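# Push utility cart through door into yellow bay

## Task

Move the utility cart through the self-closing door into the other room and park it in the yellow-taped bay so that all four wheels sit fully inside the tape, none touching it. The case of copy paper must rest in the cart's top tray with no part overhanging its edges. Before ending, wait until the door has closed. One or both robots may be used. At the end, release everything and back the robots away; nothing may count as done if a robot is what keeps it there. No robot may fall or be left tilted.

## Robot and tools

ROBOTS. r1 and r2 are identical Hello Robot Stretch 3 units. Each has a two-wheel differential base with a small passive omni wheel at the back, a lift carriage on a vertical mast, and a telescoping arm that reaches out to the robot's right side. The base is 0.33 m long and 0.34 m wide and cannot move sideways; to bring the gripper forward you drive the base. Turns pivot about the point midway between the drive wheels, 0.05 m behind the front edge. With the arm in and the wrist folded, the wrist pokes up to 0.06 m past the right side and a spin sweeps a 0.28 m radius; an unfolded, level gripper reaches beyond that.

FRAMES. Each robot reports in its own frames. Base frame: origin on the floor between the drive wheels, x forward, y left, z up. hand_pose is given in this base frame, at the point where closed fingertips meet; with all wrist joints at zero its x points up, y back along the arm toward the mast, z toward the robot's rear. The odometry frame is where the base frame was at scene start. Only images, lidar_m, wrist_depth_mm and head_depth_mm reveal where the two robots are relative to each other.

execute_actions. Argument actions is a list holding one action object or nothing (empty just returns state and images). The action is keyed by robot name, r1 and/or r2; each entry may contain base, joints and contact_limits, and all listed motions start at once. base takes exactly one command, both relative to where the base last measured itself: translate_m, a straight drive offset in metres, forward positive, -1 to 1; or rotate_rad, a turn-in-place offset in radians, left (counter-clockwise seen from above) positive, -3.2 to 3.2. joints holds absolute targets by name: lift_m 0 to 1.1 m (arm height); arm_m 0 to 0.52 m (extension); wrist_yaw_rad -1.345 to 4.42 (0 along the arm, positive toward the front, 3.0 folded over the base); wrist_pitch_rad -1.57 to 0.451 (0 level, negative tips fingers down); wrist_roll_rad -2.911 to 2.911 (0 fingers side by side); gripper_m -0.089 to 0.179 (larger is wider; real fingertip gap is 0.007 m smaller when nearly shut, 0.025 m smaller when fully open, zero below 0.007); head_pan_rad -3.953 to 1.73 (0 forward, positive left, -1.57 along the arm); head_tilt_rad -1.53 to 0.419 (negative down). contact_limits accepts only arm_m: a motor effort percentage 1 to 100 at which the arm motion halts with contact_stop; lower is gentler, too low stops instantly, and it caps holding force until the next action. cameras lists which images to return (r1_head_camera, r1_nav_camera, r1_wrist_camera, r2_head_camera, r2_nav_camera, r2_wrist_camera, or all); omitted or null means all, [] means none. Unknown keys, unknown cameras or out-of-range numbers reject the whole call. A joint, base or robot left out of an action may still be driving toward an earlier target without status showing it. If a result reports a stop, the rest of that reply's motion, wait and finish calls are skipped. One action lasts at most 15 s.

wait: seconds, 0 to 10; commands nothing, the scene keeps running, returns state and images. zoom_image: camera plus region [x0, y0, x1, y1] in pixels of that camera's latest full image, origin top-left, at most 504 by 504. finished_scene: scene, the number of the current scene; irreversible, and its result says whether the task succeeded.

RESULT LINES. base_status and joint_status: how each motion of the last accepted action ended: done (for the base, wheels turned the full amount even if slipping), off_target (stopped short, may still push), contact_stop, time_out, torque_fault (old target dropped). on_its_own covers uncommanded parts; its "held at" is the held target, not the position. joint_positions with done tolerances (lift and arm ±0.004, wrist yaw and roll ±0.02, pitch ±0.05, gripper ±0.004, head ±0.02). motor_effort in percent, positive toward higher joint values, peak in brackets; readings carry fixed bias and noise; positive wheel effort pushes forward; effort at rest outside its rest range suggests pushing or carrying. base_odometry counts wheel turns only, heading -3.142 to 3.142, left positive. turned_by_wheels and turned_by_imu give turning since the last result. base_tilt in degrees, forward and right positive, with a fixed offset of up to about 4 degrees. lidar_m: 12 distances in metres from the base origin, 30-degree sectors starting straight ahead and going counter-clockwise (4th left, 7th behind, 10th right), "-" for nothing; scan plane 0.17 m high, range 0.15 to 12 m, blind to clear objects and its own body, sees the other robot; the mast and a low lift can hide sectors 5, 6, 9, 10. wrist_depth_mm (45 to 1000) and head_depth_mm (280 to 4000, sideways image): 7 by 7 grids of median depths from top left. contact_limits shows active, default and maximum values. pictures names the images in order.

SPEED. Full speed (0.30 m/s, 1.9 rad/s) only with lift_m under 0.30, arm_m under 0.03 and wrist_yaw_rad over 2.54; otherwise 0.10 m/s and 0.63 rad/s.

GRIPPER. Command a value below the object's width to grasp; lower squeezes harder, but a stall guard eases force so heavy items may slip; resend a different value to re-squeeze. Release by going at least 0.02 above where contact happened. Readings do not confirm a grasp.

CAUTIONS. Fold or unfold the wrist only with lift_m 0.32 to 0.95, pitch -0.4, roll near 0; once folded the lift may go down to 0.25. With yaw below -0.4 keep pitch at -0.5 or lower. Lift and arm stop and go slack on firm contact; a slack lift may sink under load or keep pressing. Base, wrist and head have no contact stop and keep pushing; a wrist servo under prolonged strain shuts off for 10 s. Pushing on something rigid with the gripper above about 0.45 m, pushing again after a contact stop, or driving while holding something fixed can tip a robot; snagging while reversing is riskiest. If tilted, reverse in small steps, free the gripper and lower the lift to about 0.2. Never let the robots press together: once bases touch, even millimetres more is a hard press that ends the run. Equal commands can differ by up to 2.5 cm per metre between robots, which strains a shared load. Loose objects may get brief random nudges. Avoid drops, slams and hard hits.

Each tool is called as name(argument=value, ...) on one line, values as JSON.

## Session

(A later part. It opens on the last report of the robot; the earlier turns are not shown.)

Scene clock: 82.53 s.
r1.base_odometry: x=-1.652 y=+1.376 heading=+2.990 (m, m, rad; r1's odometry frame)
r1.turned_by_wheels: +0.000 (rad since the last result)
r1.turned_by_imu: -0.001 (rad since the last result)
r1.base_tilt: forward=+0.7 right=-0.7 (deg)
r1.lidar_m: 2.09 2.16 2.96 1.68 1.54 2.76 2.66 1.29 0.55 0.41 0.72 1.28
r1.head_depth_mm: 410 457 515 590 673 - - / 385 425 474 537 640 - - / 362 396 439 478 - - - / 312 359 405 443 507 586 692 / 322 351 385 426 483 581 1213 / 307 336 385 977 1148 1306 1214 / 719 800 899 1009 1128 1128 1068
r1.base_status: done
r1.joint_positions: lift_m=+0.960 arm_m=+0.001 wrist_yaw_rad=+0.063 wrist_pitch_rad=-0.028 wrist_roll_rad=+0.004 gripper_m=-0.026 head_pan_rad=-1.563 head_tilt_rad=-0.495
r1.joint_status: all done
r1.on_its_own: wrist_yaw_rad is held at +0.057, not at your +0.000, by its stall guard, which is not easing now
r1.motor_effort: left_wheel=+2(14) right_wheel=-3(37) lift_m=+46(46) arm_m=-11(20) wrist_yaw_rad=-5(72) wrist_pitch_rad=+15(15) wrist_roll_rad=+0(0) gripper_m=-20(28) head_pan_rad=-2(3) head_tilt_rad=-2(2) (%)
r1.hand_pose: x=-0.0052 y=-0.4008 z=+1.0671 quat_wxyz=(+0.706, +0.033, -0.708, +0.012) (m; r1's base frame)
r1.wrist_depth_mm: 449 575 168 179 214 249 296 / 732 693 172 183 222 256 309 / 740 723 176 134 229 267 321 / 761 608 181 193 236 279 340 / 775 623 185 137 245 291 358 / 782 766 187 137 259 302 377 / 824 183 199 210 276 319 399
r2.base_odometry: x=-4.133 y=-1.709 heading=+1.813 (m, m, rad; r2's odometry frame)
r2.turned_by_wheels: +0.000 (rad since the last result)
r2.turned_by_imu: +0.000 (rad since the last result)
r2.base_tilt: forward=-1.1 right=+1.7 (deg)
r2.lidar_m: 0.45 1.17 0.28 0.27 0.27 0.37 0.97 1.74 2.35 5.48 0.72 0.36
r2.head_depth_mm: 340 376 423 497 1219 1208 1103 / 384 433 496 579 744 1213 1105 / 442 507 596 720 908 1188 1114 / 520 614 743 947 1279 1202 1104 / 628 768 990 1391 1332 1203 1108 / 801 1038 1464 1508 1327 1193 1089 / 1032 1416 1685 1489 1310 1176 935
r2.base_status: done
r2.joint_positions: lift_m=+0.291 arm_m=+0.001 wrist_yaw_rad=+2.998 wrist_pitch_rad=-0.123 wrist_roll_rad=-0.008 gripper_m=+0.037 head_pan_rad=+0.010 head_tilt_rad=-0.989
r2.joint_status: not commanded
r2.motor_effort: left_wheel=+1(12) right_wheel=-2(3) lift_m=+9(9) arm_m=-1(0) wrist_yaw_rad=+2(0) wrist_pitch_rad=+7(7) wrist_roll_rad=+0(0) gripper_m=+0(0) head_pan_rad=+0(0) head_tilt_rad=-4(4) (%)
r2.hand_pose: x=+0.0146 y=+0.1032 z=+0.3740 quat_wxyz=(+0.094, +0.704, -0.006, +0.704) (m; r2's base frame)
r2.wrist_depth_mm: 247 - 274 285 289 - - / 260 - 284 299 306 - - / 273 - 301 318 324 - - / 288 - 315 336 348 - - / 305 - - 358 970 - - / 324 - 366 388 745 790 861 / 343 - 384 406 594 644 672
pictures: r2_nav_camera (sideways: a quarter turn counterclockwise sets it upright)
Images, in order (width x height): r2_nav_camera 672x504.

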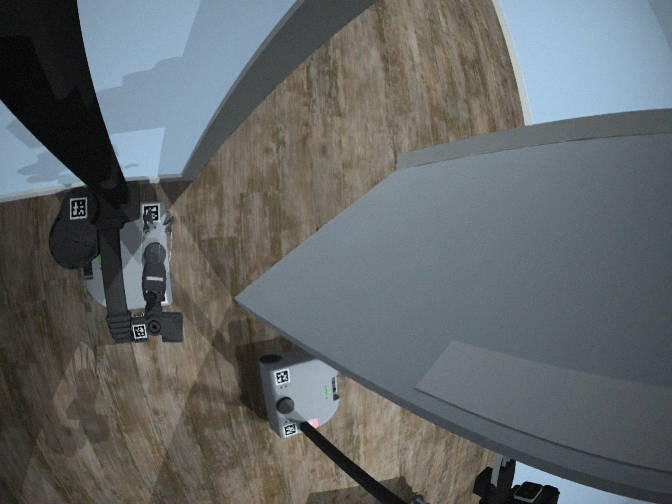

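execute_actions(actions=[{"r2":{"base":{"rotate_rad":0.2},"joints":{"lift_m":0.32}}}], cameras=[])

execute_actions(actions=[{"r2":{"base":{"translate_m":0.32}}}], cameras=["r2_nav_camera"])

execute_actions(actions=[{"r1":{"joints":{"gripper_m":0.09}}}], cameras=[])

execute_actions(actions=[{"r1":{"joints":{"lift_m":0.75,"wrist_pitch_rad":-0.6}}}], cameras=["r1_nav_camera","r2_nav_camera"])

Scene clock: 96.50 s.
r1.base_odometry: x=-1.652 y=+1.376 heading=+2.990 (m, m, rad; r1's odometry frame)
r1.turned_by_wheels: +0.000 (rad since the last result)
r1.turned_by_imu: -0.001 (rad since the last result)
r1.base_tilt: forward=+0.7 right=-0.6 (deg)
r1.lidar_m: 2.09 2.17 2.96 1.68 1.55 2.76 2.66 1.30 0.55 0.41 0.72 1.29
r1.head_depth_mm: 411 457 515 590 674 - - / 384 425 475 537 640 - - / 362 396 439 478 - - - / 313 359 405 442 507 585 692 / 323 352 385 425 482 582 1208 / 307 336 385 976 1150 1331 1215 / 719 801 900 1013 1145 1246 1044
r1.base_status: not commanded
r1.joint_positions: lift_m=+0.960 arm_m=+0.001 wrist_yaw_rad=+0.063 wrist_pitch_rad=-0.028 wrist_roll_rad=+0.004 gripper_m=-0.026 head_pan_rad=-1.563 head_tilt_rad=-0.495
r1.joint_status: not commanded
r1.on_its_own: wrist_yaw_rad is held at +0.057, not at your +0.000, by its stall guard, which is not easing now
r1.motor_effort: left_wheel=+2(2) right_wheel=-3(3) lift_m=+46(46) arm_m=-11(11) wrist_yaw_rad=-5(5) wrist_pitch_rad=+15(15) wrist_roll_rad=+0(0) gripper_m=-21(21) head_pan_rad=-4(3) head_tilt_rad=-2(2) (%)
r1.hand_pose: x=-0.0052 y=-0.4008 z=+1.0671 quat_wxyz=(+0.706, +0.033, -0.708, +0.012) (m; r1's base frame)
r1.wrist_depth_mm: 449 694 168 180 214 248 296 / 662 721 172 184 221 257 309 / 749 730 177 134 229 269 323 / 753 724 181 193 237 278 339 / 780 765 185 137 244 290 358 / 693 761 186 137 258 304 375 / 706 182 200 210 274 317 402
r2.base_odometry: x=-4.133 y=-1.709 heading=+2.013 (m, m, rad; r2's odometry frame)
r2.turned_by_wheels: +0.200 (rad since the last result)
r2.turned_by_imu: +0.196 (rad since the last result)
r2.base_tilt: forward=-1.1 right=+1.7 (deg)
r2.lidar_m: 0.57 3.37 0.27 0.27 0.29 0.47 1.69 1.87 2.98 2.20 0.36 0.36
r2.head_depth_mm: 426 461 503 553 641 1216 1101 / 504 557 614 691 788 1176 1105 / 616 695 792 920 1098 1188 1107 / 797 925 1107 1371 1347 1204 1102 / 1074 1289 1622 1521 1329 1189 1103 / 2491 2033 1714 1504 1327 1189 1091 / 2466 2026 1715 1481 1318 842 913
r2.base_status: done
r2.joint_positions: lift_m=+0.319 arm_m=+0.001 wrist_yaw_rad=+2.998 wrist_pitch_rad=-0.123 wrist_roll_rad=-0.008 gripper_m=+0.037 head_pan_rad=+0.010 head_tilt_rad=-0.989
r2.joint_status: all done
r2.motor_effort: left_wheel=-4(13) right_wheel=+1(5) lift_m=+39(40) arm_m=-1(1) wrist_yaw_rad=+0(1) wrist_pitch_rad=+7(7) wrist_roll_rad=+0(0) gripper_m=+0(0) head_pan_rad=-1(0) head_tilt_rad=-4(4) (%)
r2.hand_pose: x=+0.0146 y=+0.1032 z=+0.4025 quat_wxyz=(+0.094, +0.704, -0.006, +0.704) (m; r2's base frame)
r2.wrist_depth_mm: 282 - 284 281 279 270 - / 294 - 294 294 295 285 - / 314 - 312 310 308 308 - / 331 - 326 328 319 - - / 346 - - 352 341 - - / 370 - 373 375 354 851 903 / 399 - 398 400 392 674 717
pictures: none
No camera images: the call's "cameras" was empty. Leave "cameras" out to get every camera's image.

Scene clock: 100.93 s.
r1.base_odometry: x=-1.652 y=+1.376 heading=+2.990 (m, m, rad; r1's odometry frame)
r1.turned_by_wheels: +0.000 (rad since the last result)
r1.turned_by_imu: -0.001 (rad since the last result)
r1.base_tilt: forward=+0.7 right=-0.7 (deg)
r1.lidar_m: 2.09 2.17 2.96 1.68 1.54 2.76 2.66 1.30 0.56 0.41 0.93 1.28
r1.head_depth_mm: 410 456 515 591 672 - - / 384 425 474 538 640 - - / 361 397 440 477 - - - / 313 358 404 443 507 585 693 / 323 352 385 425 484 581 1058 / 307 336 384 977 1032 1302 1166 / 719 802 898 1008 1153 1336 1277
r1.base_status: not commanded
r1.joint_positions: lift_m=+0.960 arm_m=+0.001 wrist_yaw_rad=+0.063 wrist_pitch_rad=-0.028 wrist_roll_rad=+0.004 gripper_m=-0.026 head_pan_rad=-1.563 head_tilt_rad=-0.495
r1.joint_status: not commanded
r1.on_its_own: wrist_yaw_rad is held at +0.057, not at your +0.000, by its stall guard, which is not easing now
r1.motor_effort: left_wheel=+2(2) right_wheel=-3(3) lift_m=+46(46) arm_m=-11(11) wrist_yaw_rad=-5(4) wrist_pitch_rad=+15(15) wrist_roll_rad=+0(0) gripper_m=-20(20) head_pan_rad=-3(2) head_tilt_rad=-1(2) (%)
r1.hand_pose: x=-0.0052 y=-0.4008 z=+1.0671 quat_wxyz=(+0.706, +0.033, -0.708, +0.012) (m; r1's base frame)
r1.wrist_depth_mm: 733 707 167 180 214 248 294 / 734 719 172 184 221 257 311 / 747 719 177 135 228 268 324 / 754 744 182 194 236 275 340 / 777 739 186 137 245 290 357 / 797 765 186 137 261 303 375 / 805 183 199 210 276 317 400
r2.base_odometry: x=-4.270 y=-1.419 heading=+2.013 (m, m, rad; r2's odometry frame)
r2.turned_by_wheels: +0.000 (rad since the last result)
r2.turned_by_imu: +0.000 (rad since the last result)
r2.base_tilt: forward=-1.0 right=+1.8 (deg)
r2.lidar_m: 0.38 3.03 3.14 0.29 0.28 0.37 2.00 2.22 3.52 0.22 0.22 0.24
r2.head_depth_mm: 288 300 324 356 395 442 504 / 324 357 396 444 507 589 683 / 397 446 508 593 705 870 1074 / 511 594 712 884 1166 1183 1108 / 717 889 1127 1448 1341 1189 1101 / 886 1931 1713 1496 1328 1183 1090 / 2473 2035 1717 1487 1318 1176 1064
r2.base_status: done
r2.joint_positions: lift_m=+0.319 arm_m=+0.001 wrist_yaw_rad=+2.998 wrist_pitch_rad=-0.123 wrist_roll_rad=-0.008 gripper_m=+0.037 head_pan_rad=+0.010 head_tilt_rad=-0.989
r2.joint_status: not commanded
r2.motor_effort: left_wheel=-4(5) right_wheel=+1(4) lift_m=+38(39) arm_m=+0(0) wrist_yaw_rad=+0(0) wrist_pitch_rad=+7(7) wrist_roll_rad=+0(0) gripper_m=+0(0) head_pan_rad=+0(0) head_tilt_rad=-4(3) (%)
r2.hand_pose: x=+0.0146 y=+0.1032 z=+0.4025 quat_wxyz=(+0.094, +0.704, -0.006, +0.704) (m; r2's base frame)
r2.wrist_depth_mm: 221 - - - - - - / 229 - - - - - - / 244 - - - - - - / 262 - - - - - - / 279 - - 981 - - - / 297 - 690 733 824 859 913 / 320 - 587 618 640 676 715
pictures: r2_nav_camera (sideways: a quarter turn counterclockwise sets it upright)
Images, in order (width x height): r2_nav_camera 672x504.

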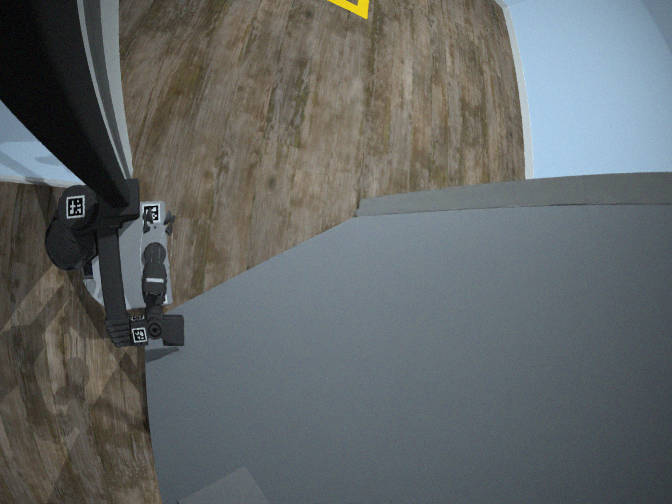

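Scene clock: 102.60 s.
r1.base_odometry: x=-1.652 y=+1.376 heading=+2.990 (m, m, rad; r1's odometry frame)
r1.turned_by_wheels: +0.000 (rad since the last result)
r1.turned_by_imu: -0.001 (rad since the last result)
r1.base_tilt: forward=+0.6 right=-0.8 (deg)
r1.lidar_m: 2.09 2.17 2.96 1.68 1.54 2.76 2.66 1.30 0.57 0.42 0.93 1.29
r1.head_depth_mm: 422 470 528 605 688 - - / 396 437 489 548 673 - - / 373 410 454 501 - - - / 302 332 407 447 524 606 715 / 332 364 399 435 500 590 1038 / 318 348 395 962 1017 1303 1171 / 709 801 903 1010 1148 1327 1282
r1.base_status: not commanded
r1.joint_positions: lift_m=+0.960 arm_m=+0.000 wrist_yaw_rad=+0.061 wrist_pitch_rad=-0.025 wrist_roll_rad=+0.004 gripper_m=+0.090 head_pan_rad=-1.563 head_tilt_rad=-0.495
r1.joint_status: all done
r1.on_its_own: wrist_yaw_rad is held at +0.057, not at your +0.000, by its stall guard, which is not easing now
r1.motor_effort: left_wheel=+1(2) right_wheel=+1(5) lift_m=+46(46) arm_m=-5(11) wrist_yaw_rad=-3(15) wrist_pitch_rad=+13(15) wrist_roll_rad=+0(0) gripper_m=+0(81) head_pan_rad=-2(2) head_tilt_rad=-2(1) (%)
r1.hand_pose: x=-0.0060 y=-0.4005 z=+1.0679 quat_wxyz=(+0.706, +0.030, -0.708, +0.012) (m; r1's base frame)
r1.wrist_depth_mm: 729 707 180 190 227 265 312 / 719 701 185 196 235 274 325 / 749 715 188 200 244 287 340 / 765 739 195 208 251 296 358 / 767 745 203 212 260 306 379 / 799 763 211 220 258 320 396 / 793 194 212 240 265 344 422
r2.base_odometry: x=-4.270 y=-1.419 heading=+2.013 (m, m, rad; r2's odometry frame)
r2.turned_by_wheels: +0.000 (rad since the last result)
r2.turned_by_imu: -0.004 (rad since the last result)
r2.base_tilt: forward=-1.1 right=+1.8 (deg)
r2.lidar_m: 0.37 3.05 3.14 0.30 0.28 0.37 2.00 2.21 0.25 0.21 0.21 0.23
r2.head_depth_mm: - 296 311 341 377 422 477 / 313 343 381 427 485 562 650 / 383 431 491 570 681 841 1062 / 498 577 690 856 1127 1190 1108 / 699 873 1111 1463 1327 1190 1109 / 882 1912 1686 1501 1327 1189 1086 / 2485 2015 1692 1486 1311 1177 1063
r2.base_status: not commanded
r2.joint_positions: lift_m=+0.319 arm_m=+0.000 wrist_yaw_rad=+3.012 wrist_pitch_rad=-0.123 wrist_roll_rad=-0.008 gripper_m=+0.037 head_pan_rad=+0.010 head_tilt_rad=-0.989
r2.joint_status: not commanded
r2.motor_effort: left_wheel=-1(4) right_wheel=+2(10) lift_m=+36(39) arm_m=+0(0) wrist_yaw_rad=-7(14) wrist_pitch_rad=+7(7) wrist_roll_rad=+0(0) gripper_m=+0(0) head_pan_rad=+0(0) head_tilt_rad=-4(4) (%)
r2.hand_pose: x=+0.0112 y=+0.1038 z=+0.4027 quat_wxyz=(+0.089, +0.704, -0.002, +0.704) (m; r2's base frame)
r2.wrist_depth_mm: 221 - - - - - - / 231 - - - - - - / 247 - - - - - - / 262 - - - - - - / 284 - - 948 - - - / 302 - 693 747 819 850 938 / 330 - 579 609 646 663 731
pictures: none
No camera images: the call's "cameras" was empty. Leave "cameras" out to get every camera's image.

Scene clock: 105.33 s.
r1.base_odometry: x=-1.652 y=+1.376 heading=+2.990 (m, m, rad; r1's odometry frame)
r1.turned_by_wheels: +0.000 (rad since the last result)
r1.turned_by_imu: -0.001 (rad since the last result)
r1.base_tilt: forward=+0.7 right=-0.7 (deg)
r1.lidar_m: 2.09 2.17 2.95 1.68 1.54 2.76 2.65 1.30 0.57 0.42 0.93 1.29
r1.head_depth_mm: 422 471 528 606 707 853 1078 / 396 438 489 553 638 753 921 / 373 410 454 509 580 674 772 / 302 332 407 452 516 611 699 / 331 364 399 440 499 590 1039 / 318 347 395 962 1015 1304 1177 / 710 801 901 1012 1152 1331 1281
r1.base_status: not commanded
r1.joint_positions: lift_m=+0.750 arm_m=+0.000 wrist_yaw_rad=+0.060 wrist_pitch_rad=-0.613 wrist_roll_rad=+0.004 gripper_m=+0.090 head_pan_rad=-1.563 head_tilt_rad=-0.495
r1.joint_status: all done
r1.on_its_own: wrist_yaw_rad is held at +0.057, not at your +0.000, by its stall guard, which is not easing now
r1.motor_effort: left_wheel=+1(1) right_wheel=+1(1) lift_m=+24(43) arm_m=-5(5) wrist_yaw_rad=-2(3) wrist_pitch_rad=+7(13) wrist_roll_rad=+0(0) gripper_m=+0(0) head_pan_rad=-4(2) head_tilt_rad=-2(1) (%)
r1.hand_pose: x=-0.0097 y=-0.3407 z=+0.7220 quat_wxyz=(+0.679, +0.233, -0.668, -0.194) (m; r1's base frame)
r1.wrist_depth_mm: 733 688 175 192 212 237 269 / 824 767 193 214 239 271 319 / 982 868 214 241 277 322 381 / - - 247 279 321 387 488 / - - 288 328 392 476 646 / 905 957 351 392 471 662 916 / 814 840 480 501 643 884 944
r2.base_odometry: x=-4.270 y=-1.419 heading=+2.013 (m, m, rad; r2's odometry frame)
r2.turned_by_wheels: +0.000 (rad since the last result)
r2.turned_by_imu: +0.000 (rad since the last result)
r2.base_tilt: forward=-1.1 right=+1.7 (deg)
r2.lidar_m: 0.37 3.03 3.14 0.30 0.28 0.37 2.00 2.21 0.25 0.21 0.21 0.23
r2.head_depth_mm: - 296 311 341 378 421 478 / 313 344 381 427 485 562 651 / 384 432 489 571 678 840 1057 / 495 579 690 855 1127 1187 1102 / 700 876 1105 1455 1332 1190 1107 / 880 1945 1702 1499 1322 1185 1087 / 2484 2029 1705 1487 1312 1178 1071
r2.base_status: not commanded
r2.joint_positions: lift_m=+0.319 arm_m=+0.000 wrist_yaw_rad=+3.012 wrist_pitch_rad=-0.123 wrist_roll_rad=-0.008 gripper_m=+0.037 head_pan_rad=+0.010 head_tilt_rad=-0.989
r2.joint_status: not commanded
r2.motor_effort: left_wheel=-1(1) right_wheel=+1(1) lift_m=+36(36) arm_m=+0(0) wrist_yaw_rad=-7(8) wrist_pitch_rad=+6(7) wrist_roll_rad=+0(0) gripper_m=+0(0) head_pan_rad=+0(0) head_tilt_rad=-4(4) (%)
r2.hand_pose: x=+0.0112 y=+0.1038 z=+0.4027 quat_wxyz=(+0.089, +0.704, -0.002, +0.704) (m; r2's base frame)
r2.wrist_depth_mm: 222 - - - - - - / 232 - - - - - - / 245 - - - - - - / 264 - - - - - - / 282 - - 963 - - - / 305 - 688 736 813 863 935 / 326 - 570 620 657 688 725
pictures: r1_nav_camera (sideways: a quarter turn counterclockwise sets it upright), r2_nav_camera (sideways: a quarter turn counterclockwise sets it upright)
Images, in order (width x height): r1_nav_camera 672x504, r2_nav_camera 672x504.

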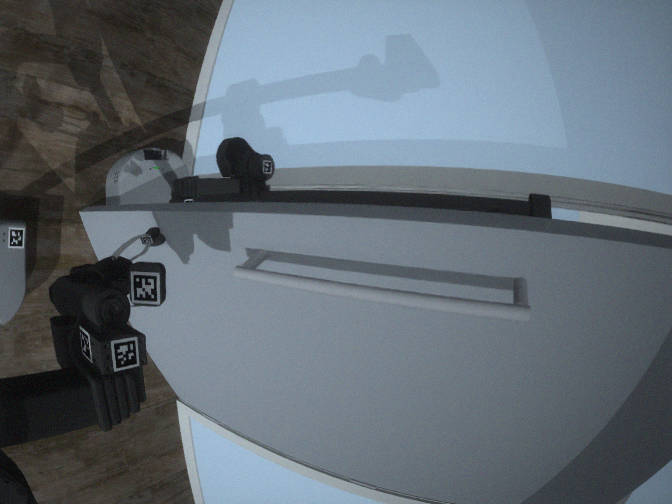

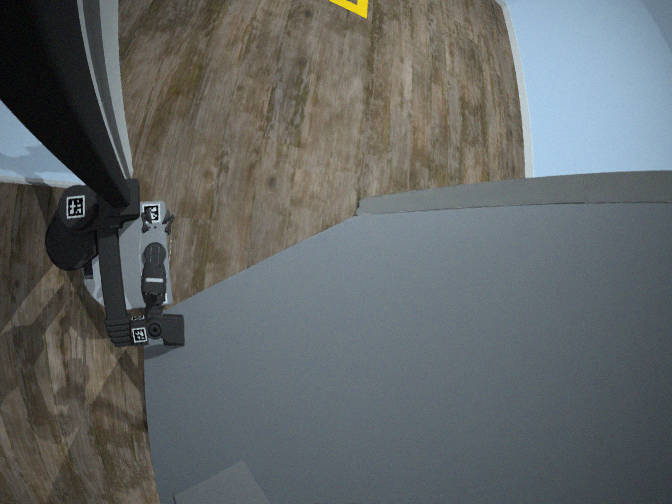

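execute_actions(actions=[{"r1":{"base":{"rotate_rad":2.0},"joints":{"lift_m":0.25,"wrist_pitch_rad":0,"wrist_yaw_rad":1.57,"gripper_m":0.12,"head_pan_rad":0,"head_tilt_rad":-0.9}}}], cameras=[])

execute_actions(actions=[{"r1":{"base":{"translate_m":0.4}},"r2":{"base":{"translate_m":0.2}}}], cameras=[])

execute_actions(actions=[{"r1":{"base":{"translate_m":0.2}},"r2":{"base":{"rotate_rad":-0.95}}}], cameras=["r1_nav_camera","r2_nav_camera","r1_wrist_camera"])

Scene clock: 119.73 s.
r1.base_odometry: x=-1.652 y=+1.376 heading=-1.293 (m, m, rad; r1's odometry frame)
r1.turned_by_wheels: +2.000 (rad since the last result)
r1.turned_by_imu: +2.001 (rad since the last result)
r1.base_tilt: forward=+0.6 right=-0.7 (deg)
r1.lidar_m: 1.39 2.85 2.66 1.44 0.63 0.43 0.42 1.18 2.09 2.12 2.71 4.86
r1.head_depth_mm: 2624 2142 1789 1548 1358 1210 1086 / 1747 2026 1800 1553 1361 1213 1109 / 1727 1933 1825 1556 1372 1213 1096 / 1624 1687 1782 1579 1374 1224 1099 / 1680 1899 1848 1587 1387 1232 1101 / 2718 2233 1866 1585 1394 1236 1108 / 2837 2269 1883 1601 1400 1243 1115
r1.base_status: done
r1.joint_positions: lift_m=+0.250 arm_m=+0.000 wrist_yaw_rad=+1.567 wrist_pitch_rad=-0.023 wrist_roll_rad=+0.004 gripper_m=+0.120 head_pan_rad=-0.007 head_tilt_rad=-0.889
r1.joint_status: all done
r1.motor_effort: left_wheel=+0(3) right_wheel=+2(8) lift_m=+24(25) arm_m=-5(5) wrist_yaw_rad=+2(4) wrist_pitch_rad=+13(13) wrist_roll_rad=+0(0) gripper_m=+0(81) head_pan_rad=+4(39) head_tilt_rad=-5(29) (%)
r1.hand_pose: x=+0.2342 y=-0.1463 z=+0.3590 quat_wxyz=(+0.506, +0.506, -0.496, +0.492) (m; r1's base frame)
r1.wrist_depth_mm: - - - - - - - / - - - - - - - / - - - - - - - / - - - - - - - / - - - - - - - / 795 909 937 999 - - - / 616 626 702 720 783 897 936
r2.base_odometry: x=-4.270 y=-1.419 heading=+2.013 (m, m, rad; r2's odometry frame)
r2.turned_by_wheels: +0.000 (rad since the last result)
r2.turned_by_imu: +0.001 (rad since the last result)
r2.base_tilt: forward=-1.1 right=+1.7 (deg)
r2.lidar_m: 0.37 3.03 3.14 0.30 0.28 0.36 2.00 2.21 0.26 0.21 0.21 0.23
r2.head_depth_mm: - 296 311 341 378 422 477 / 312 343 381 426 486 561 651 / 385 432 492 568 680 835 1056 / 495 576 690 858 1126 1186 1102 / 701 877 1114 1448 1335 1186 1099 / 884 1923 1689 1518 1322 1186 1083 / 2455 2017 1708 1491 1313 1180 1068
r2.base_status: not commanded
r2.joint_positions: lift_m=+0.319 arm_m=+0.000 wrist_yaw_rad=+3.012 wrist_pitch_rad=-0.123 wrist_roll_rad=-0.008 gripper_m=+0.037 head_pan_rad=+0.010 head_tilt_rad=-0.989
r2.joint_status: not commanded
r2.motor_effort: left_wheel=-1(1) right_wheel=+2(1) lift_m=+37(37) arm_m=+1(0) wrist_yaw_rad=-8(8) wrist_pitch_rad=+7(7) wrist_roll_rad=+0(0) gripper_m=+0(0) head_pan_rad=+1(1) head_tilt_rad=-5(4) (%)
r2.hand_pose: x=+0.0112 y=+0.1038 z=+0.4027 quat_wxyz=(+0.089, +0.704, -0.002, +0.704) (m; r2's base frame)
r2.wrist_depth_mm: 222 - - - - - - / 231 - - - - - - / 246 - - - - - - / 263 - - - - - - / 282 - - 997 - - - / 302 - 684 744 835 871 917 / 330 - 590 611 652 678 722
pictures: none
No camera images: the call's "cameras" was empty. Leave "cameras" out to get every camera's image.

Scene clock: 125.00 s.
r1.base_odometry: x=-1.542 y=+0.992 heading=-1.293 (m, m, rad; r1's odometry frame)
r1.turned_by_wheels: +0.000 (rad since the last result)
r1.turned_by_imu: +0.000 (rad since the last result)
r1.base_tilt: forward=+0.7 right=-0.7 (deg)
r1.lidar_m: 0.99 2.67 2.50 2.01 1.22 0.76 0.72 1.65 2.25 2.29 2.92 1.37
r1.head_depth_mm: 2475 2085 1789 1544 1355 1206 1083 / 1465 1496 1710 1553 1352 1216 1105 / 1039 1384 1639 1562 1377 1218 1099 / 973 1344 1456 1563 1373 1226 1099 / 1099 1405 1673 1585 1390 1236 1106 / 1175 2118 1820 1584 1387 1236 1110 / 2842 2246 1878 1605 1397 1245 1111
r1.base_status: done
r1.joint_positions: lift_m=+0.250 arm_m=+0.000 wrist_yaw_rad=+1.567 wrist_pitch_rad=-0.023 wrist_roll_rad=+0.004 gripper_m=+0.120 head_pan_rad=-0.007 head_tilt_rad=-0.889
r1.joint_status: not commanded
r1.motor_effort: left_wheel=+0(1) right_wheel=+2(9) lift_m=+24(25) arm_m=-5(5) wrist_yaw_rad=+2(2) wrist_pitch_rad=+13(13) wrist_roll_rad=+0(0) gripper_m=+1(0) head_pan_rad=+3(3) head_tilt_rad=-5(5) (%)
r1.hand_pose: x=+0.2342 y=-0.1463 z=+0.3590 quat_wxyz=(+0.506, +0.506, -0.496, +0.492) (m; r1's base frame)
r1.wrist_depth_mm: - - - - - - - / - - - - - - - / - - - - - - - / - - - - - - - / - - - - - - - / 778 866 928 - - - - / 619 622 694 754 784 898 914
r2.base_odometry: x=-4.355 y=-1.239 heading=+2.013 (m, m, rad; r2's odometry frame)
r2.turned_by_wheels: +0.000 (rad since the last result)
r2.turned_by_imu: +0.001 (rad since the last result)
r2.base_tilt: forward=-1.0 right=+1.7 (deg)
r2.lidar_m: 0.32 2.83 3.11 3.09 0.39 0.37 2.10 2.43 0.27 0.21 0.21 0.22
r2.head_depth_mm: - - 290 310 350 404 476 / - 299 331 379 440 531 639 / 313 355 410 486 599 775 1036 / 383 448 543 681 922 1164 1110 / 495 610 794 1123 1321 1192 1102 / 621 772 1635 1486 1323 1183 1089 / 2392 2032 1713 1481 1323 1176 1065
r2.base_status: done
r2.joint_positions: lift_m=+0.319 arm_m=+0.000 wrist_yaw_rad=+3.006 wrist_pitch_rad=-0.123 wrist_roll_rad=-0.008 gripper_m=+0.037 head_pan_rad=+0.010 head_tilt_rad=-0.989
r2.joint_status: not commanded
r2.motor_effort: left_wheel=-3(6) right_wheel=+5(10) lift_m=+37(37) arm_m=+1(0) wrist_yaw_rad=-4(6) wrist_pitch_rad=+7(7) wrist_roll_rad=+0(0) gripper_m=+0(0) head_pan_rad=+0(0) head_tilt_rad=-4(4) (%)
r2.hand_pose: x=+0.0128 y=+0.1036 z=+0.4027 quat_wxyz=(+0.092, +0.704, -0.004, +0.704) (m; r2's base frame)
r2.wrist_depth_mm: - - - - - - - / - - - - - - - / - - - - - - - / - - - - - - - / 809 - - 958 - - - / 632 - 696 719 829 864 917 / 535 - 593 625 635 680 709
pictures: none
No camera images: the call's "cameras" was empty. Leave "cameras" out to get every camera's image.

Scene clock: 128.27 s.
r1.base_odometry: x=-1.487 y=+0.799 heading=-1.293 (m, m, rad; r1's odometry frame)
r1.turned_by_wheels: +0.000 (rad since the last result)
r1.turned_by_imu: +0.000 (rad since the last result)
r1.base_tilt: forward=+0.7 right=-0.8 (deg)
r1.lidar_m: 0.79 1.15 2.41 2.30 1.55 1.11 1.07 1.89 2.33 2.37 3.03 1.10
r1.head_depth_mm: 1075 1982 1748 1543 1354 1204 1083 / 1021 1333 1599 1548 1360 1207 1103 / 998 1297 1234 1475 1365 1218 1097 / 980 855 1115 1440 1381 1218 1100 / 1056 1289 1258 1526 1380 1237 1110 / 1031 2062 1780 1575 1401 1235 1112 / 2712 2254 1876 1605 1405 1237 1112
r1.base_status: done
r1.joint_positions: lift_m=+0.250 arm_m=+0.000 wrist_yaw_rad=+1.567 wrist_pitch_rad=-0.023 wrist_roll_rad=+0.004 gripper_m=+0.120 head_pan_rad=-0.007 head_tilt_rad=-0.889
r1.joint_status: not commanded
r1.motor_effort: left_wheel=+0(2) right_wheel=+3(7) lift_m=+24(25) arm_m=-5(5) wrist_yaw_rad=+3(3) wrist_pitch_rad=+13(13) wrist_roll_rad=+0(0) gripper_m=+0(0) head_pan_rad=+5(3) head_tilt_rad=-5(4) (%)
r1.hand_pose: x=+0.2342 y=-0.1463 z=+0.3590 quat_wxyz=(+0.506, +0.506, -0.496, +0.492) (m; r1's base frame)
r1.wrist_depth_mm: - - - 901 - - - / - - - - - - - / - - - 901 - - - / - - - - - - - / - - 863 975 - - - / 776 894 880 999 - - - / 626 634 700 742 796 896 939
r2.base_odometry: x=-4.355 y=-1.239 heading=+1.062 (m, m, rad; r2's odometry frame)
r2.turned_by_wheels: -0.950 (rad since the last result)
r2.turned_by_imu: -0.939 (rad since the last result)
r2.base_tilt: forward=-1.1 right=+1.7 (deg)
r2.lidar_m: - 0.15 0.24 2.96 3.08 3.10 0.38 0.37 2.20 0.19 0.15 -
r2.head_depth_mm: - - - - - - 461 / - - - - - - 522 / - - - - - 333 634 / - - - - - 379 1016 / - - - - - 419 1092 / - - - - - 531 1086 / - - - - 325 804 1062
r2.base_status: done
r2.joint_positions: lift_m=+0.319 arm_m=+0.000 wrist_yaw_rad=+2.997 wrist_pitch_rad=-0.123 wrist_roll_rad=-0.008 gripper_m=+0.037 head_pan_rad=+0.010 head_tilt_rad=-0.989
r2.joint_status: not commanded
r2.motor_effort: left_wheel=+0(10) right_wheel=+7(8) lift_m=+37(37) arm_m=+0(0) wrist_yaw_rad=+2(7) wrist_pitch_rad=+6(7) wrist_roll_rad=+0(0) gripper_m=+0(0) head_pan_rad=-1(0) head_tilt_rad=-4(4) (%)
r2.hand_pose: x=+0.0150 y=+0.1033 z=+0.4027 quat_wxyz=(+0.095, +0.704, -0.007, +0.704) (m; r2's base frame)
r2.wrist_depth_mm: - - - - 679 282 162 / - - - - 687 263 155 / - - - - 676 243 149 / - - - - 582 229 143 / 784 - - 994 435 215 138 / 653 - 707 742 340 204 133 / 537 - 578 635 477 194 128
pictures: r1_nav_camera (sideways: a quarter turn counterclockwise sets it upright), r1_wrist_camera, r2_nav_camera (sideways: a quarter turn counterclockwise sets it upright)
Images, in order (width x height): r1_nav_camera 672x504, r1_wrist_camera 644x364, r2_nav_camera 672x504.

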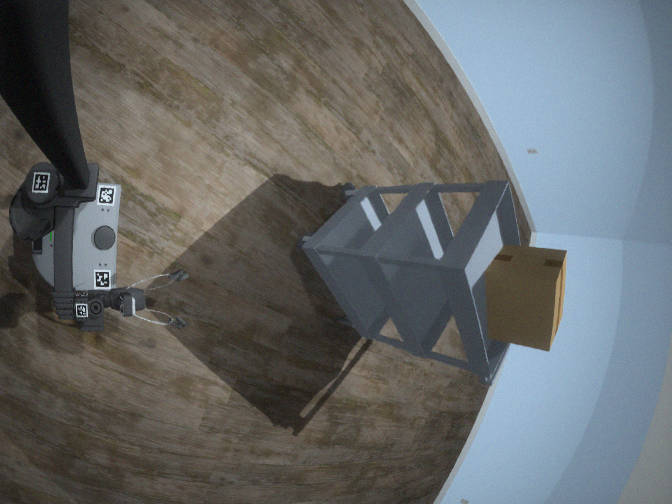

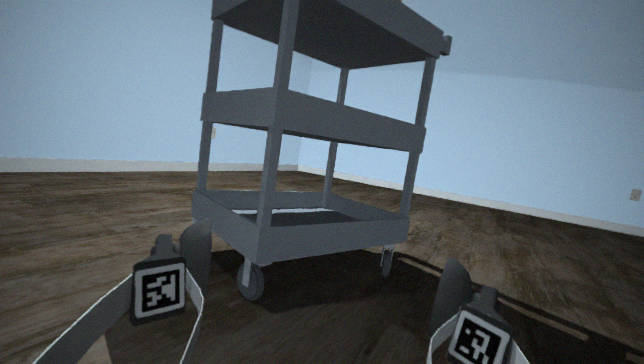

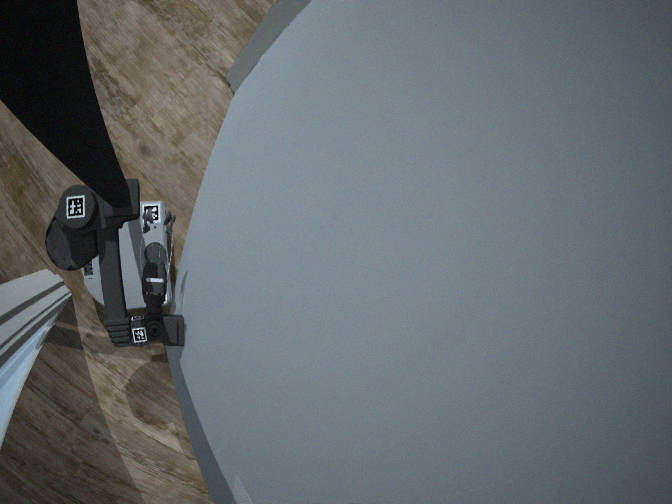

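execute_actions(actions=[{"r1":{"base":{"rotate_rad":0.16}},"r2":{"base":{"translate_m":0.15}}}], cameras=[])

execute_actions(actions=[{"r1":{"base":{"translate_m":0.6}},"r2":{"base":{"translate_m":0.62}}}], cameras=["r2_nav_camera","r1_wrist_camera"])

Scene clock: 144.80 s.
r1.base_odometry: x=-1.487 y=+0.799 heading=-1.134 (m, m, rad; r1's odometry frame)
r1.turned_by_wheels: +0.160 (rad since the last result)
r1.turned_by_imu: +0.159 (rad since the last result)
r1.base_tilt: forward=+0.7 right=-0.7 (deg)
r1.lidar_m: 0.79 2.46 2.41 1.95 1.27 0.90 1.52 2.21 2.33 2.47 3.54 0.88
r1.head_depth_mm: 981 1322 1516 1536 1352 1203 1082 / 960 1260 1202 1458 1354 1217 1107 / 1015 862 1097 1433 1365 1221 1093 / 1043 1315 1510 1536 1380 1221 1102 / 1053 2146 1797 1573 1379 1234 1108 / 2822 2248 1867 1591 1391 1233 1107 / 2671 2266 1875 1607 1406 1237 1114
r1.base_status: done
r1.joint_positions: lift_m=+0.250 arm_m=+0.000 wrist_yaw_rad=+1.567 wrist_pitch_rad=-0.023 wrist_roll_rad=+0.004 gripper_m=+0.120 head_pan_rad=-0.007 head_tilt_rad=-0.889
r1.joint_status: not commanded
r1.motor_effort: left_wheel=+0(3) right_wheel=+3(6) lift_m=+25(25) arm_m=-6(6) wrist_yaw_rad=+2(2) wrist_pitch_rad=+13(13) wrist_roll_rad=+0(0) gripper_m=+0(0) head_pan_rad=+3(3) head_tilt_rad=-4(5) (%)
r1.hand_pose: x=+0.2342 y=-0.1463 z=+0.3590 quat_wxyz=(+0.506, +0.506, -0.496, +0.492) (m; r1's base frame)
r1.wrist_depth_mm: - - - 953 843 - - / - - - - - - - / - - - 802 891 - - / - - - - - - - / - - - 890 - - - / 796 872 902 893 - - - / 613 630 692 730 781 913 921
r2.base_odometry: x=-4.282 y=-1.108 heading=+1.062 (m, m, rad; r2's odometry frame)
r2.turned_by_wheels: +0.000 (rad since the last result)
r2.turned_by_imu: +0.000 (rad since the last result)
r2.base_tilt: forward=-1.1 right=+1.7 (deg)
r2.lidar_m: - - 0.15 0.66 3.19 3.18 0.52 0.54 2.31 0.19 0.15 -
r2.head_depth_mm: - - - - - - 678 / - - - - - - 601 / - - - - - - 489 / - - - - - - 532 / - - - - - - 850 / - - - - - - 1050 / - - - - - 389 1054
r2.base_status: done
r2.joint_positions: lift_m=+0.319 arm_m=+0.000 wrist_yaw_rad=+2.998 wrist_pitch_rad=-0.123 wrist_roll_rad=-0.008 gripper_m=+0.037 head_pan_rad=+0.010 head_tilt_rad=-0.989
r2.joint_status: not commanded
r2.motor_effort: left_wheel=-1(6) right_wheel=+13(16) lift_m=+37(37) arm_m=+0(0) wrist_yaw_rad=+1(13) wrist_pitch_rad=+7(7) wrist_roll_rad=+0(0) gripper_m=+1(0) head_pan_rad=+0(0) head_tilt_rad=-4(4) (%)
r2.hand_pose: x=+0.0148 y=+0.1033 z=+0.4027 quat_wxyz=(+0.094, +0.704, -0.007, +0.704) (m; r2's base frame)
r2.wrist_depth_mm: - - - - 271 139 94 / - - - - 254 134 91 / - - - 743 242 130 90 / - - - 763 226 126 87 / 778 - - 862 196 122 86 / 641 - 697 707 171 119 84 / 542 - 588 568 217 116 82
pictures: none
No camera images: the call's "cameras" was empty. Leave "cameras" out to get every camera's image.

Scene clock: 152.57 s.
r1.base_odometry: x=-1.233 y=+0.256 heading=-1.134 (m, m, rad; r1's odometry frame)
r1.turned_by_wheels: +0.000 (rad since the last result)
r1.turned_by_imu: +0.000 (rad since the last result)
r1.base_tilt: forward=+0.7 right=-0.7 (deg)
r1.lidar_m: 0.27 2.12 2.08 2.21 0.98 1.23 2.11 2.73 2.67 2.83 0.40 0.22
r1.head_depth_mm: 491 542 627 588 516 786 1085 / 583 656 673 592 511 755 1089 / 2713 778 694 596 833 1040 1094 / 2755 2196 698 610 915 1205 1104 / 2759 2202 668 940 1358 1227 1110 / 2600 2227 1812 1586 1395 1235 1108 / 2374 2265 1875 1603 1396 1244 1115
r1.base_status: done
r1.joint_positions: lift_m=+0.250 arm_m=+0.000 wrist_yaw_rad=+1.567 wrist_pitch_rad=-0.023 wrist_roll_rad=+0.004 gripper_m=+0.120 head_pan_rad=-0.007 head_tilt_rad=-0.889
r1.joint_status: not commanded
r1.motor_effort: left_wheel=+0(1) right_wheel=+2(8) lift_m=+25(24) arm_m=-6(5) wrist_yaw_rad=+2(2) wrist_pitch_rad=+13(13) wrist_roll_rad=+0(0) gripper_m=+0(1) head_pan_rad=+4(5) head_tilt_rad=-5(4) (%)
r1.hand_pose: x=+0.2342 y=-0.1463 z=+0.3590 quat_wxyz=(+0.506, +0.506, -0.496, +0.492) (m; r1's base frame)
r1.wrist_depth_mm: - - 160 104 124 153 202 / - - 180 112 131 160 213 / - - - 117 274 190 234 / - - - 121 - - - / - - - 126 - - - / 782 897 137 576 718 711 - / 607 496 390 433 498 563 511
r2.base_odometry: x=-3.980 y=-0.566 heading=+1.063 (m, m, rad; r2's odometry frame)
r2.turned_by_wheels: +0.001 (rad since the last result)
r2.turned_by_imu: +0.042 (rad since the last result)
r2.base_tilt: forward=-1.1 right=+1.7 (deg)
r2.lidar_m: 0.19 0.16 0.16 0.18 0.29 3.62 1.11 1.50 2.74 3.25 1.11 0.35
r2.head_depth_mm: 2559 2131 1796 1544 1362 1215 1104 / - 340 1732 1526 1351 1210 1111 / - 297 372 575 1327 1213 1121 / - - 313 416 676 1179 1115 / - - - 326 467 821 1105 / - - - 300 356 531 926 / - - - - 306 392 620
r2.base_status: translate_m off_target (by the wheels' count: +0.6198 of +0.6200)
r2.joint_positions: lift_m=+0.319 arm_m=+0.001 wrist_yaw_rad=+3.002 wrist_pitch_rad=-0.123 wrist_roll_rad=-0.008 gripper_m=+0.037 head_pan_rad=+0.003 head_tilt_rad=-0.999
r2.joint_status: not commanded
r2.on_its_own: left_wheel is at rest, and its effort (+78) is outside its rest range (-18 to +18)
r2.motor_effort: left_wheel=+78(87) right_wheel=+3(29) lift_m=+35(36) arm_m=+0(0) wrist_yaw_rad=-1(9) wrist_pitch_rad=+7(6) wrist_roll_rad=+0(0) gripper_m=+0(5) head_pan_rad=+4(9) head_tilt_rad=-1(4) (%)
r2.hand_pose: x=+0.0136 y=+0.1035 z=+0.4027 quat_wxyz=(+0.093, +0.704, -0.005, +0.704) (m; r2's base frame)
r2.wrist_depth_mm: 409 - 244 211 184 161 144 / 437 - 264 221 188 167 149 / 473 - 273 230 196 172 152 / 516 - 293 241 204 177 156 / 549 - - 258 208 183 161 / 596 - 320 268 211 189 166 / 539 - 345 275 236 196 172
pictures: r1_wrist_camera, r2_nav_camera (sideways: a quarter turn counterclockwise sets it upright)
Images, in order (width x height): r1_wrist_camera 644x364, r2_nav_camera 672x504.

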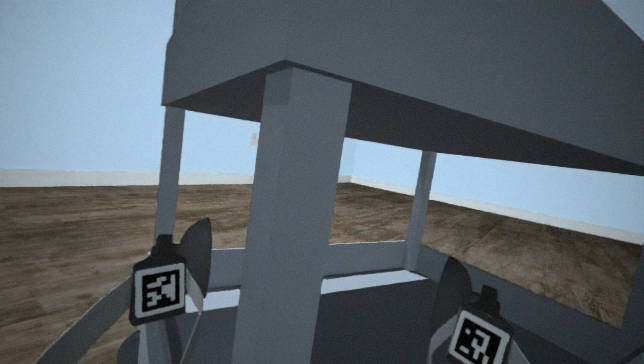

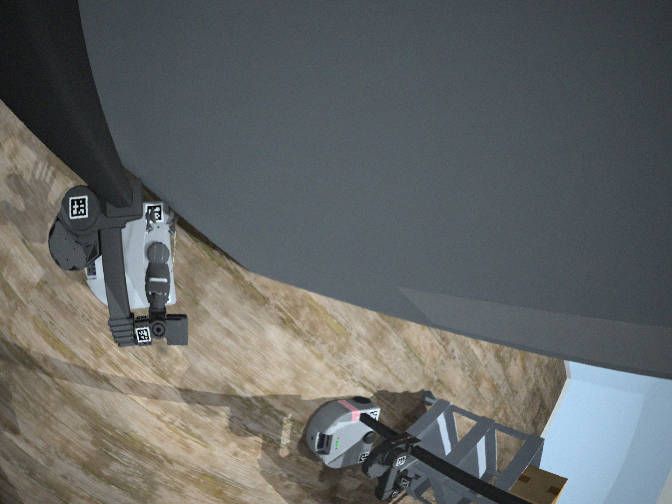

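execute_actions(actions=[{"r1":{"base":{"translate_m":0.025},"joints":{"lift_m":0.23,"gripper_m":-0.04}},"r2":{"base":{"translate_m":-0.04}}}], cameras=[])

execute_actions(actions=[{"r1":{"base":{"translate_m":-0.5},"joints":{"gripper_m":-0.05}},"r2":{"base":{"rotate_rad":-0.72},"joints":{"head_pan_rad":-1.0}}}], cameras=[])

execute_actions(actions=[{"r1":{"base":{"translate_m":-0.4},"joints":{"gripper_m":-0.06}}}], cameras=["r2_nav_camera","r1_wrist_camera"])

Scene clock: 163.33 s.
r1.base_odometry: x=-1.223 y=+0.233 heading=-1.134 (m, m, rad; r1's odometry frame)
r1.turned_by_wheels: +0.000 (rad since the last result)
r1.turned_by_imu: -0.002 (rad since the last result)
r1.base_tilt: forward=+0.6 right=-0.7 (deg)
r1.lidar_m: 0.26 2.11 2.06 2.19 0.98 1.05 2.13 2.74 2.68 2.84 0.30 0.20
r1.head_depth_mm: 485 531 603 588 516 481 1089 / 573 642 672 592 518 707 1084 / 2706 2163 693 595 551 1028 1088 / 2713 2210 686 610 905 1186 1099 / 2764 2204 667 879 1349 1229 1101 / 2554 2229 1860 1592 1391 1240 1118 / 2359 2252 1871 1598 1397 1240 1118
r1.base_status: done
r1.joint_positions: lift_m=+0.230 arm_m=+0.000 wrist_yaw_rad=+1.631 wrist_pitch_rad=-0.023 wrist_roll_rad=+0.004 gripper_m=-0.038 head_pan_rad=-0.007 head_tilt_rad=-0.889
r1.joint_status: all done
r1.on_its_own: wrist_yaw_rad is held at +1.629, not at your +1.570, by its stall guard, which is not easing now
r1.motor_effort: left_wheel=+1(3) right_wheel=+8(10) lift_m=+25(25) arm_m=+0(5) wrist_yaw_rad=-1(35) wrist_pitch_rad=+13(13) wrist_roll_rad=+0(0) gripper_m=-41(100) head_pan_rad=+4(3) head_tilt_rad=-5(4) (%)
r1.hand_pose: x=+0.2338 y=-0.1297 z=+0.3391 quat_wxyz=(+0.490, +0.521, -0.479, +0.508) (m; r1's base frame)
r1.wrist_depth_mm: - - 184 91 93 108 129 / - - 292 89 142 153 145 / - - - 92 353 340 256 / - - - 92 - - - / - - - 95 787 - - / 746 782 - 97 730 658 - / 573 595 389 98 476 518 489
r2.base_odometry: x=-4.000 y=-0.601 heading=+1.063 (m, m, rad; r2's odometry frame)
r2.turned_by_wheels: +0.000 (rad since the last result)
r2.turned_by_imu: +0.000 (rad since the last result)
r2.base_tilt: forward=-1.1 right=+1.8 (deg)
r2.lidar_m: 0.18 0.16 0.16 0.18 0.31 3.59 1.07 1.45 2.72 3.24 1.16 0.32
r2.head_depth_mm: 300 1963 1776 1557 1362 1223 1097 / - 307 423 1511 1344 1209 1110 / - - 333 500 1304 1200 1120 / - - 294 375 607 1162 1110 / - - - 314 431 773 1104 / - - - - 335 507 910 / - - - - 297 379 622
r2.base_status: done
r2.joint_positions: lift_m=+0.319 arm_m=+0.001 wrist_yaw_rad=+3.002 wrist_pitch_rad=-0.123 wrist_roll_rad=-0.008 gripper_m=+0.037 head_pan_rad=+0.003 head_tilt_rad=-0.999
r2.joint_status: not commanded
r2.motor_effort: left_wheel=-14(69) right_wheel=+4(4) lift_m=+36(36) arm_m=+1(0) wrist_yaw_rad=-1(1) wrist_pitch_rad=+7(7) wrist_roll_rad=+0(0) gripper_m=+0(0) head_pan_rad=+3(4) head_tilt_rad=-1(0) (%)
r2.hand_pose: x=+0.0136 y=+0.1035 z=+0.4027 quat_wxyz=(+0.093, +0.704, -0.005, +0.704) (m; r2's base frame)
r2.wrist_depth_mm: 473 - 251 212 182 158 141 / 501 - 268 221 188 163 144 / 536 - 281 231 194 168 148 / 917 - 302 243 200 173 152 / 724 - - 261 205 178 156 / 610 - 331 268 208 183 160 / 546 - 356 275 231 190 165
pictures: none
No camera images: the call's "cameras" was empty. Leave "cameras" out to get every camera's image.

Scene clock: 169.30 s.
r1.base_odometry: x=-1.434 y=+0.686 heading=-1.134 (m, m, rad; r1's odometry frame)
r1.turned_by_wheels: +0.000 (rad since the last result)
r1.turned_by_imu: -0.002 (rad since the last result)
r1.base_tilt: forward=+0.7 right=-0.7 (deg)
r1.lidar_m: 0.33 2.39 2.34 0.74 0.77 1.69 1.65 2.36 2.40 2.54 0.29 0.25
r1.head_depth_mm: 580 638 668 587 496 690 1089 / 2677 757 686 590 819 777 1092 / 2676 2165 692 590 877 1128 1098 / 2732 2184 679 895 1196 1220 1101 / 2746 2218 1759 1577 1375 1226 1101 / 2768 2230 1859 1584 1393 1235 1114 / 2600 2240 1868 1600 1401 1242 1111
r1.base_status: done
r1.joint_positions: lift_m=+0.230 arm_m=+0.000 wrist_yaw_rad=+1.451 wrist_pitch_rad=-0.019 wrist_roll_rad=+0.004 gripper_m=-0.026 head_pan_rad=-0.007 head_tilt_rad=-0.892
r1.joint_status: gripper_m off_target (ended at -0.026, target -0.050)
r1.on_its_own: wrist_yaw_rad is held at +1.463, not at your +1.570, by its stall guard, which is not easing now; gripper_m is held at -0.027, not at your -0.050, by its stall guard, which is still easing
r1.motor_effort: left_wheel=-1(8) right_wheel=-2(42) lift_m=+27(27) arm_m=+0(0) wrist_yaw_rad=+9(34) wrist_pitch_rad=+11(13) wrist_roll_rad=+0(0) gripper_m=-23(90) head_pan_rad=+3(4) head_tilt_rad=-4(4) (%)
r1.hand_pose: x=+0.2325 y=-0.1756 z=+0.3400 quat_wxyz=(+0.533, +0.475, -0.525, +0.463) (m; r1's base frame)
r1.wrist_depth_mm: - - 193 119 120 154 222 / - - 270 122 151 171 238 / - - - 120 398 325 299 / - - - 124 - - - / - - - 124 - - - / 761 530 551 127 699 664 - / 590 573 393 128 490 519 527
r2.base_odometry: x=-4.000 y=-0.601 heading=+0.343 (m, m, rad; r2's odometry frame)
r2.turned_by_wheels: -0.720 (rad since the last result)
r2.turned_by_imu: -0.691 (rad since the last result)
r2.base_tilt: forward=-1.1 right=+1.8 (deg)
r2.lidar_m: 1.24 0.23 0.18 0.17 0.18 0.26 3.58 1.08 1.07 2.71 2.93 0.78
r2.head_depth_mm: 2459 2122 1790 1552 1376 1221 1100 / 2532 2074 1775 1542 1371 1214 1093 / 2542 2055 1757 1527 1343 1218 - / 2502 2048 1746 1512 1342 1221 - / 2476 2012 1732 1520 1329 1192 1097 / 2422 2014 1725 1381 1309 1184 1071 / 2413 1985 1122 1253 1319 1173 1070
r2.base_status: done
r2.joint_positions: lift_m=+0.319 arm_m=+0.001 wrist_yaw_rad=+3.002 wrist_pitch_rad=-0.123 wrist_roll_rad=-0.008 gripper_m=+0.037 head_pan_rad=-0.993 head_tilt_rad=-0.999
r2.joint_status: all done
r2.on_its_own: left_wheel is at rest, and its effort (+26) is outside its rest range (-18 to +18)
r2.motor_effort: left_wheel=+26(72) right_wheel=+0(3) lift_m=+36(35) arm_m=+0(0) wrist_yaw_rad=-1(1) wrist_pitch_rad=+6(7) wrist_roll_rad=-1(0) gripper_m=+0(0) head_pan_rad=-4(48) head_tilt_rad=+0(1) (%)
r2.hand_pose: x=+0.0136 y=+0.1035 z=+0.4027 quat_wxyz=(+0.093, +0.704, -0.005, +0.704) (m; r2's base frame)
r2.wrist_depth_mm: 181 - 192 197 203 210 215 / 189 - 202 208 213 220 229 / 198 - 210 219 226 233 243 / 211 - 221 232 241 248 259 / 223 - - 244 259 267 278 / 237 - 260 264 274 286 297 / 250 - 272 281 295 311 324
pictures: none
No camera images: the call's "cameras" was empty. Leave "cameras" out to get every camera's image.

Scene clock: 174.27 s.
r1.base_odometry: x=-1.604 y=+1.048 heading=-1.134 (m, m, rad; r1's odometry frame)
r1.turned_by_wheels: +0.000 (rad since the last result)
r1.turned_by_imu: -0.002 (rad since the last result)
r1.base_tilt: forward=+0.7 right=-0.7 (deg)
r1.lidar_m: 0.39 2.62 0.76 0.73 0.75 1.26 1.30 1.86 2.18 2.30 0.26 0.27
r1.head_depth_mm: 2662 752 681 587 514 774 1088 / 2667 2148 688 570 843 995 1085 / 2689 2182 682 946 1097 1184 1099 / 2731 2177 1717 1514 1350 1224 1104 / 2773 2210 1834 1591 1376 1237 1109 / 2781 2226 1844 1591 1387 1238 1114 / 2737 2236 1860 1593 1398 1241 1110
r1.base_status: done
r1.joint_positions: lift_m=+0.230 arm_m=+0.000 wrist_yaw_rad=+1.330 wrist_pitch_rad=-0.019 wrist_roll_rad=+0.004 gripper_m=-0.038 head_pan_rad=-0.007 head_tilt_rad=-0.892
r1.joint_status: gripper_m off_target (ended at -0.038, target -0.060)
r1.on_its_own: wrist_yaw_rad is held at +1.354, not at your +1.570, by its stall guard, which is still easing; gripper_m is held at -0.039, not at your -0.060, by its stall guard, which is still easing
r1.motor_effort: left_wheel=-2(4) right_wheel=-1(20) lift_m=+27(27) arm_m=+0(0) wrist_yaw_rad=+20(30) wrist_pitch_rad=+11(10) wrist_roll_rad=+0(0) gripper_m=-28(100) head_pan_rad=+3(3) head_tilt_rad=-4(3) (%)
r1.hand_pose: x=+0.2270 y=-0.2061 z=+0.3400 quat_wxyz=(+0.560, +0.443, -0.553, +0.430) (m; r1's base frame)
r1.wrist_depth_mm: - - 190 119 119 155 231 / - - 259 122 151 174 250 / - - - 121 368 325 313 / - - - 123 - - - / - - - 124 - - - / 756 537 550 127 711 655 - / 575 549 399 128 483 516 534
r2.base_odometry: x=-4.000 y=-0.601 heading=+0.343 (m, m, rad; r2's odometry frame)
r2.turned_by_wheels: +0.000 (rad since the last result)
r2.turned_by_imu: +0.001 (rad since the last result)
r2.base_tilt: forward=-1.1 right=+1.7 (deg)
r2.lidar_m: 5.10 0.23 0.18 0.17 0.18 0.26 3.57 1.08 1.07 2.71 0.61 1.01
r2.head_depth_mm: 2457 2108 1799 1528 1356 1217 1104 / 2570 2096 1768 1531 1351 1214 1092 / 2540 2092 1748 1498 1342 1225 - / 2515 2047 1664 1263 1307 1210 - / 549 681 1196 1238 1299 1201 1091 / 2462 1962 1513 1488 1322 1180 1074 / 894 1249 1479 1477 1315 1177 1064
r2.base_status: not commanded
r2.joint_positions: lift_m=+0.319 arm_m=+0.001 wrist_yaw_rad=+3.002 wrist_pitch_rad=-0.123 wrist_roll_rad=-0.008 gripper_m=+0.037 head_pan_rad=-0.993 head_tilt_rad=-0.999
r2.joint_status: not commanded
r2.on_its_own: left_wheel is at rest, and its effort (+26) is outside its rest range (-18 to +18)
r2.motor_effort: left_wheel=+26(26) right_wheel=+1(0) lift_m=+36(37) arm_m=+0(0) wrist_yaw_rad=-2(1) wrist_pitch_rad=+7(7) wrist_roll_rad=+0(0) gripper_m=+0(0) head_pan_rad=-4(4) head_tilt_rad=-1(0) (%)
r2.hand_pose: x=+0.0136 y=+0.1035 z=+0.4027 quat_wxyz=(+0.093, +0.704, -0.005, +0.704) (m; r2's base frame)
r2.wrist_depth_mm: 181 - 191 196 202 209 214 / 189 - 202 205 213 221 228 / 199 - 211 218 225 235 242 / 211 - 224 231 242 249 257 / 223 - - 245 258 265 278 / 235 - 256 266 278 286 299 / 254 - 273 282 295 312 321
pictures: r1_wrist_camera, r2_nav_camera (sideways: a quarter turn counterclockwise sets it upright)
Images, in order (width x height): r1_wrist_camera 644x364, r2_nav_camera 672x504.

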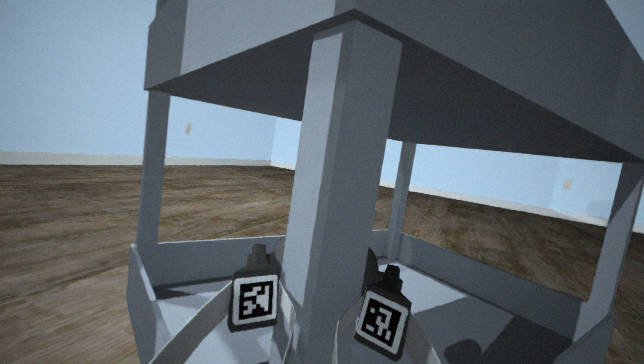

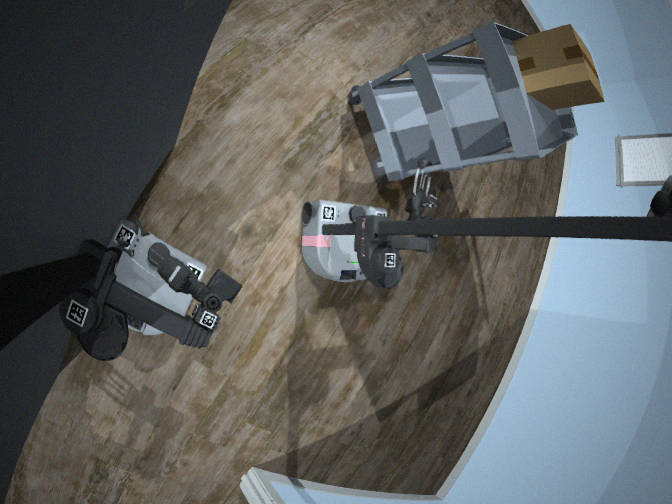

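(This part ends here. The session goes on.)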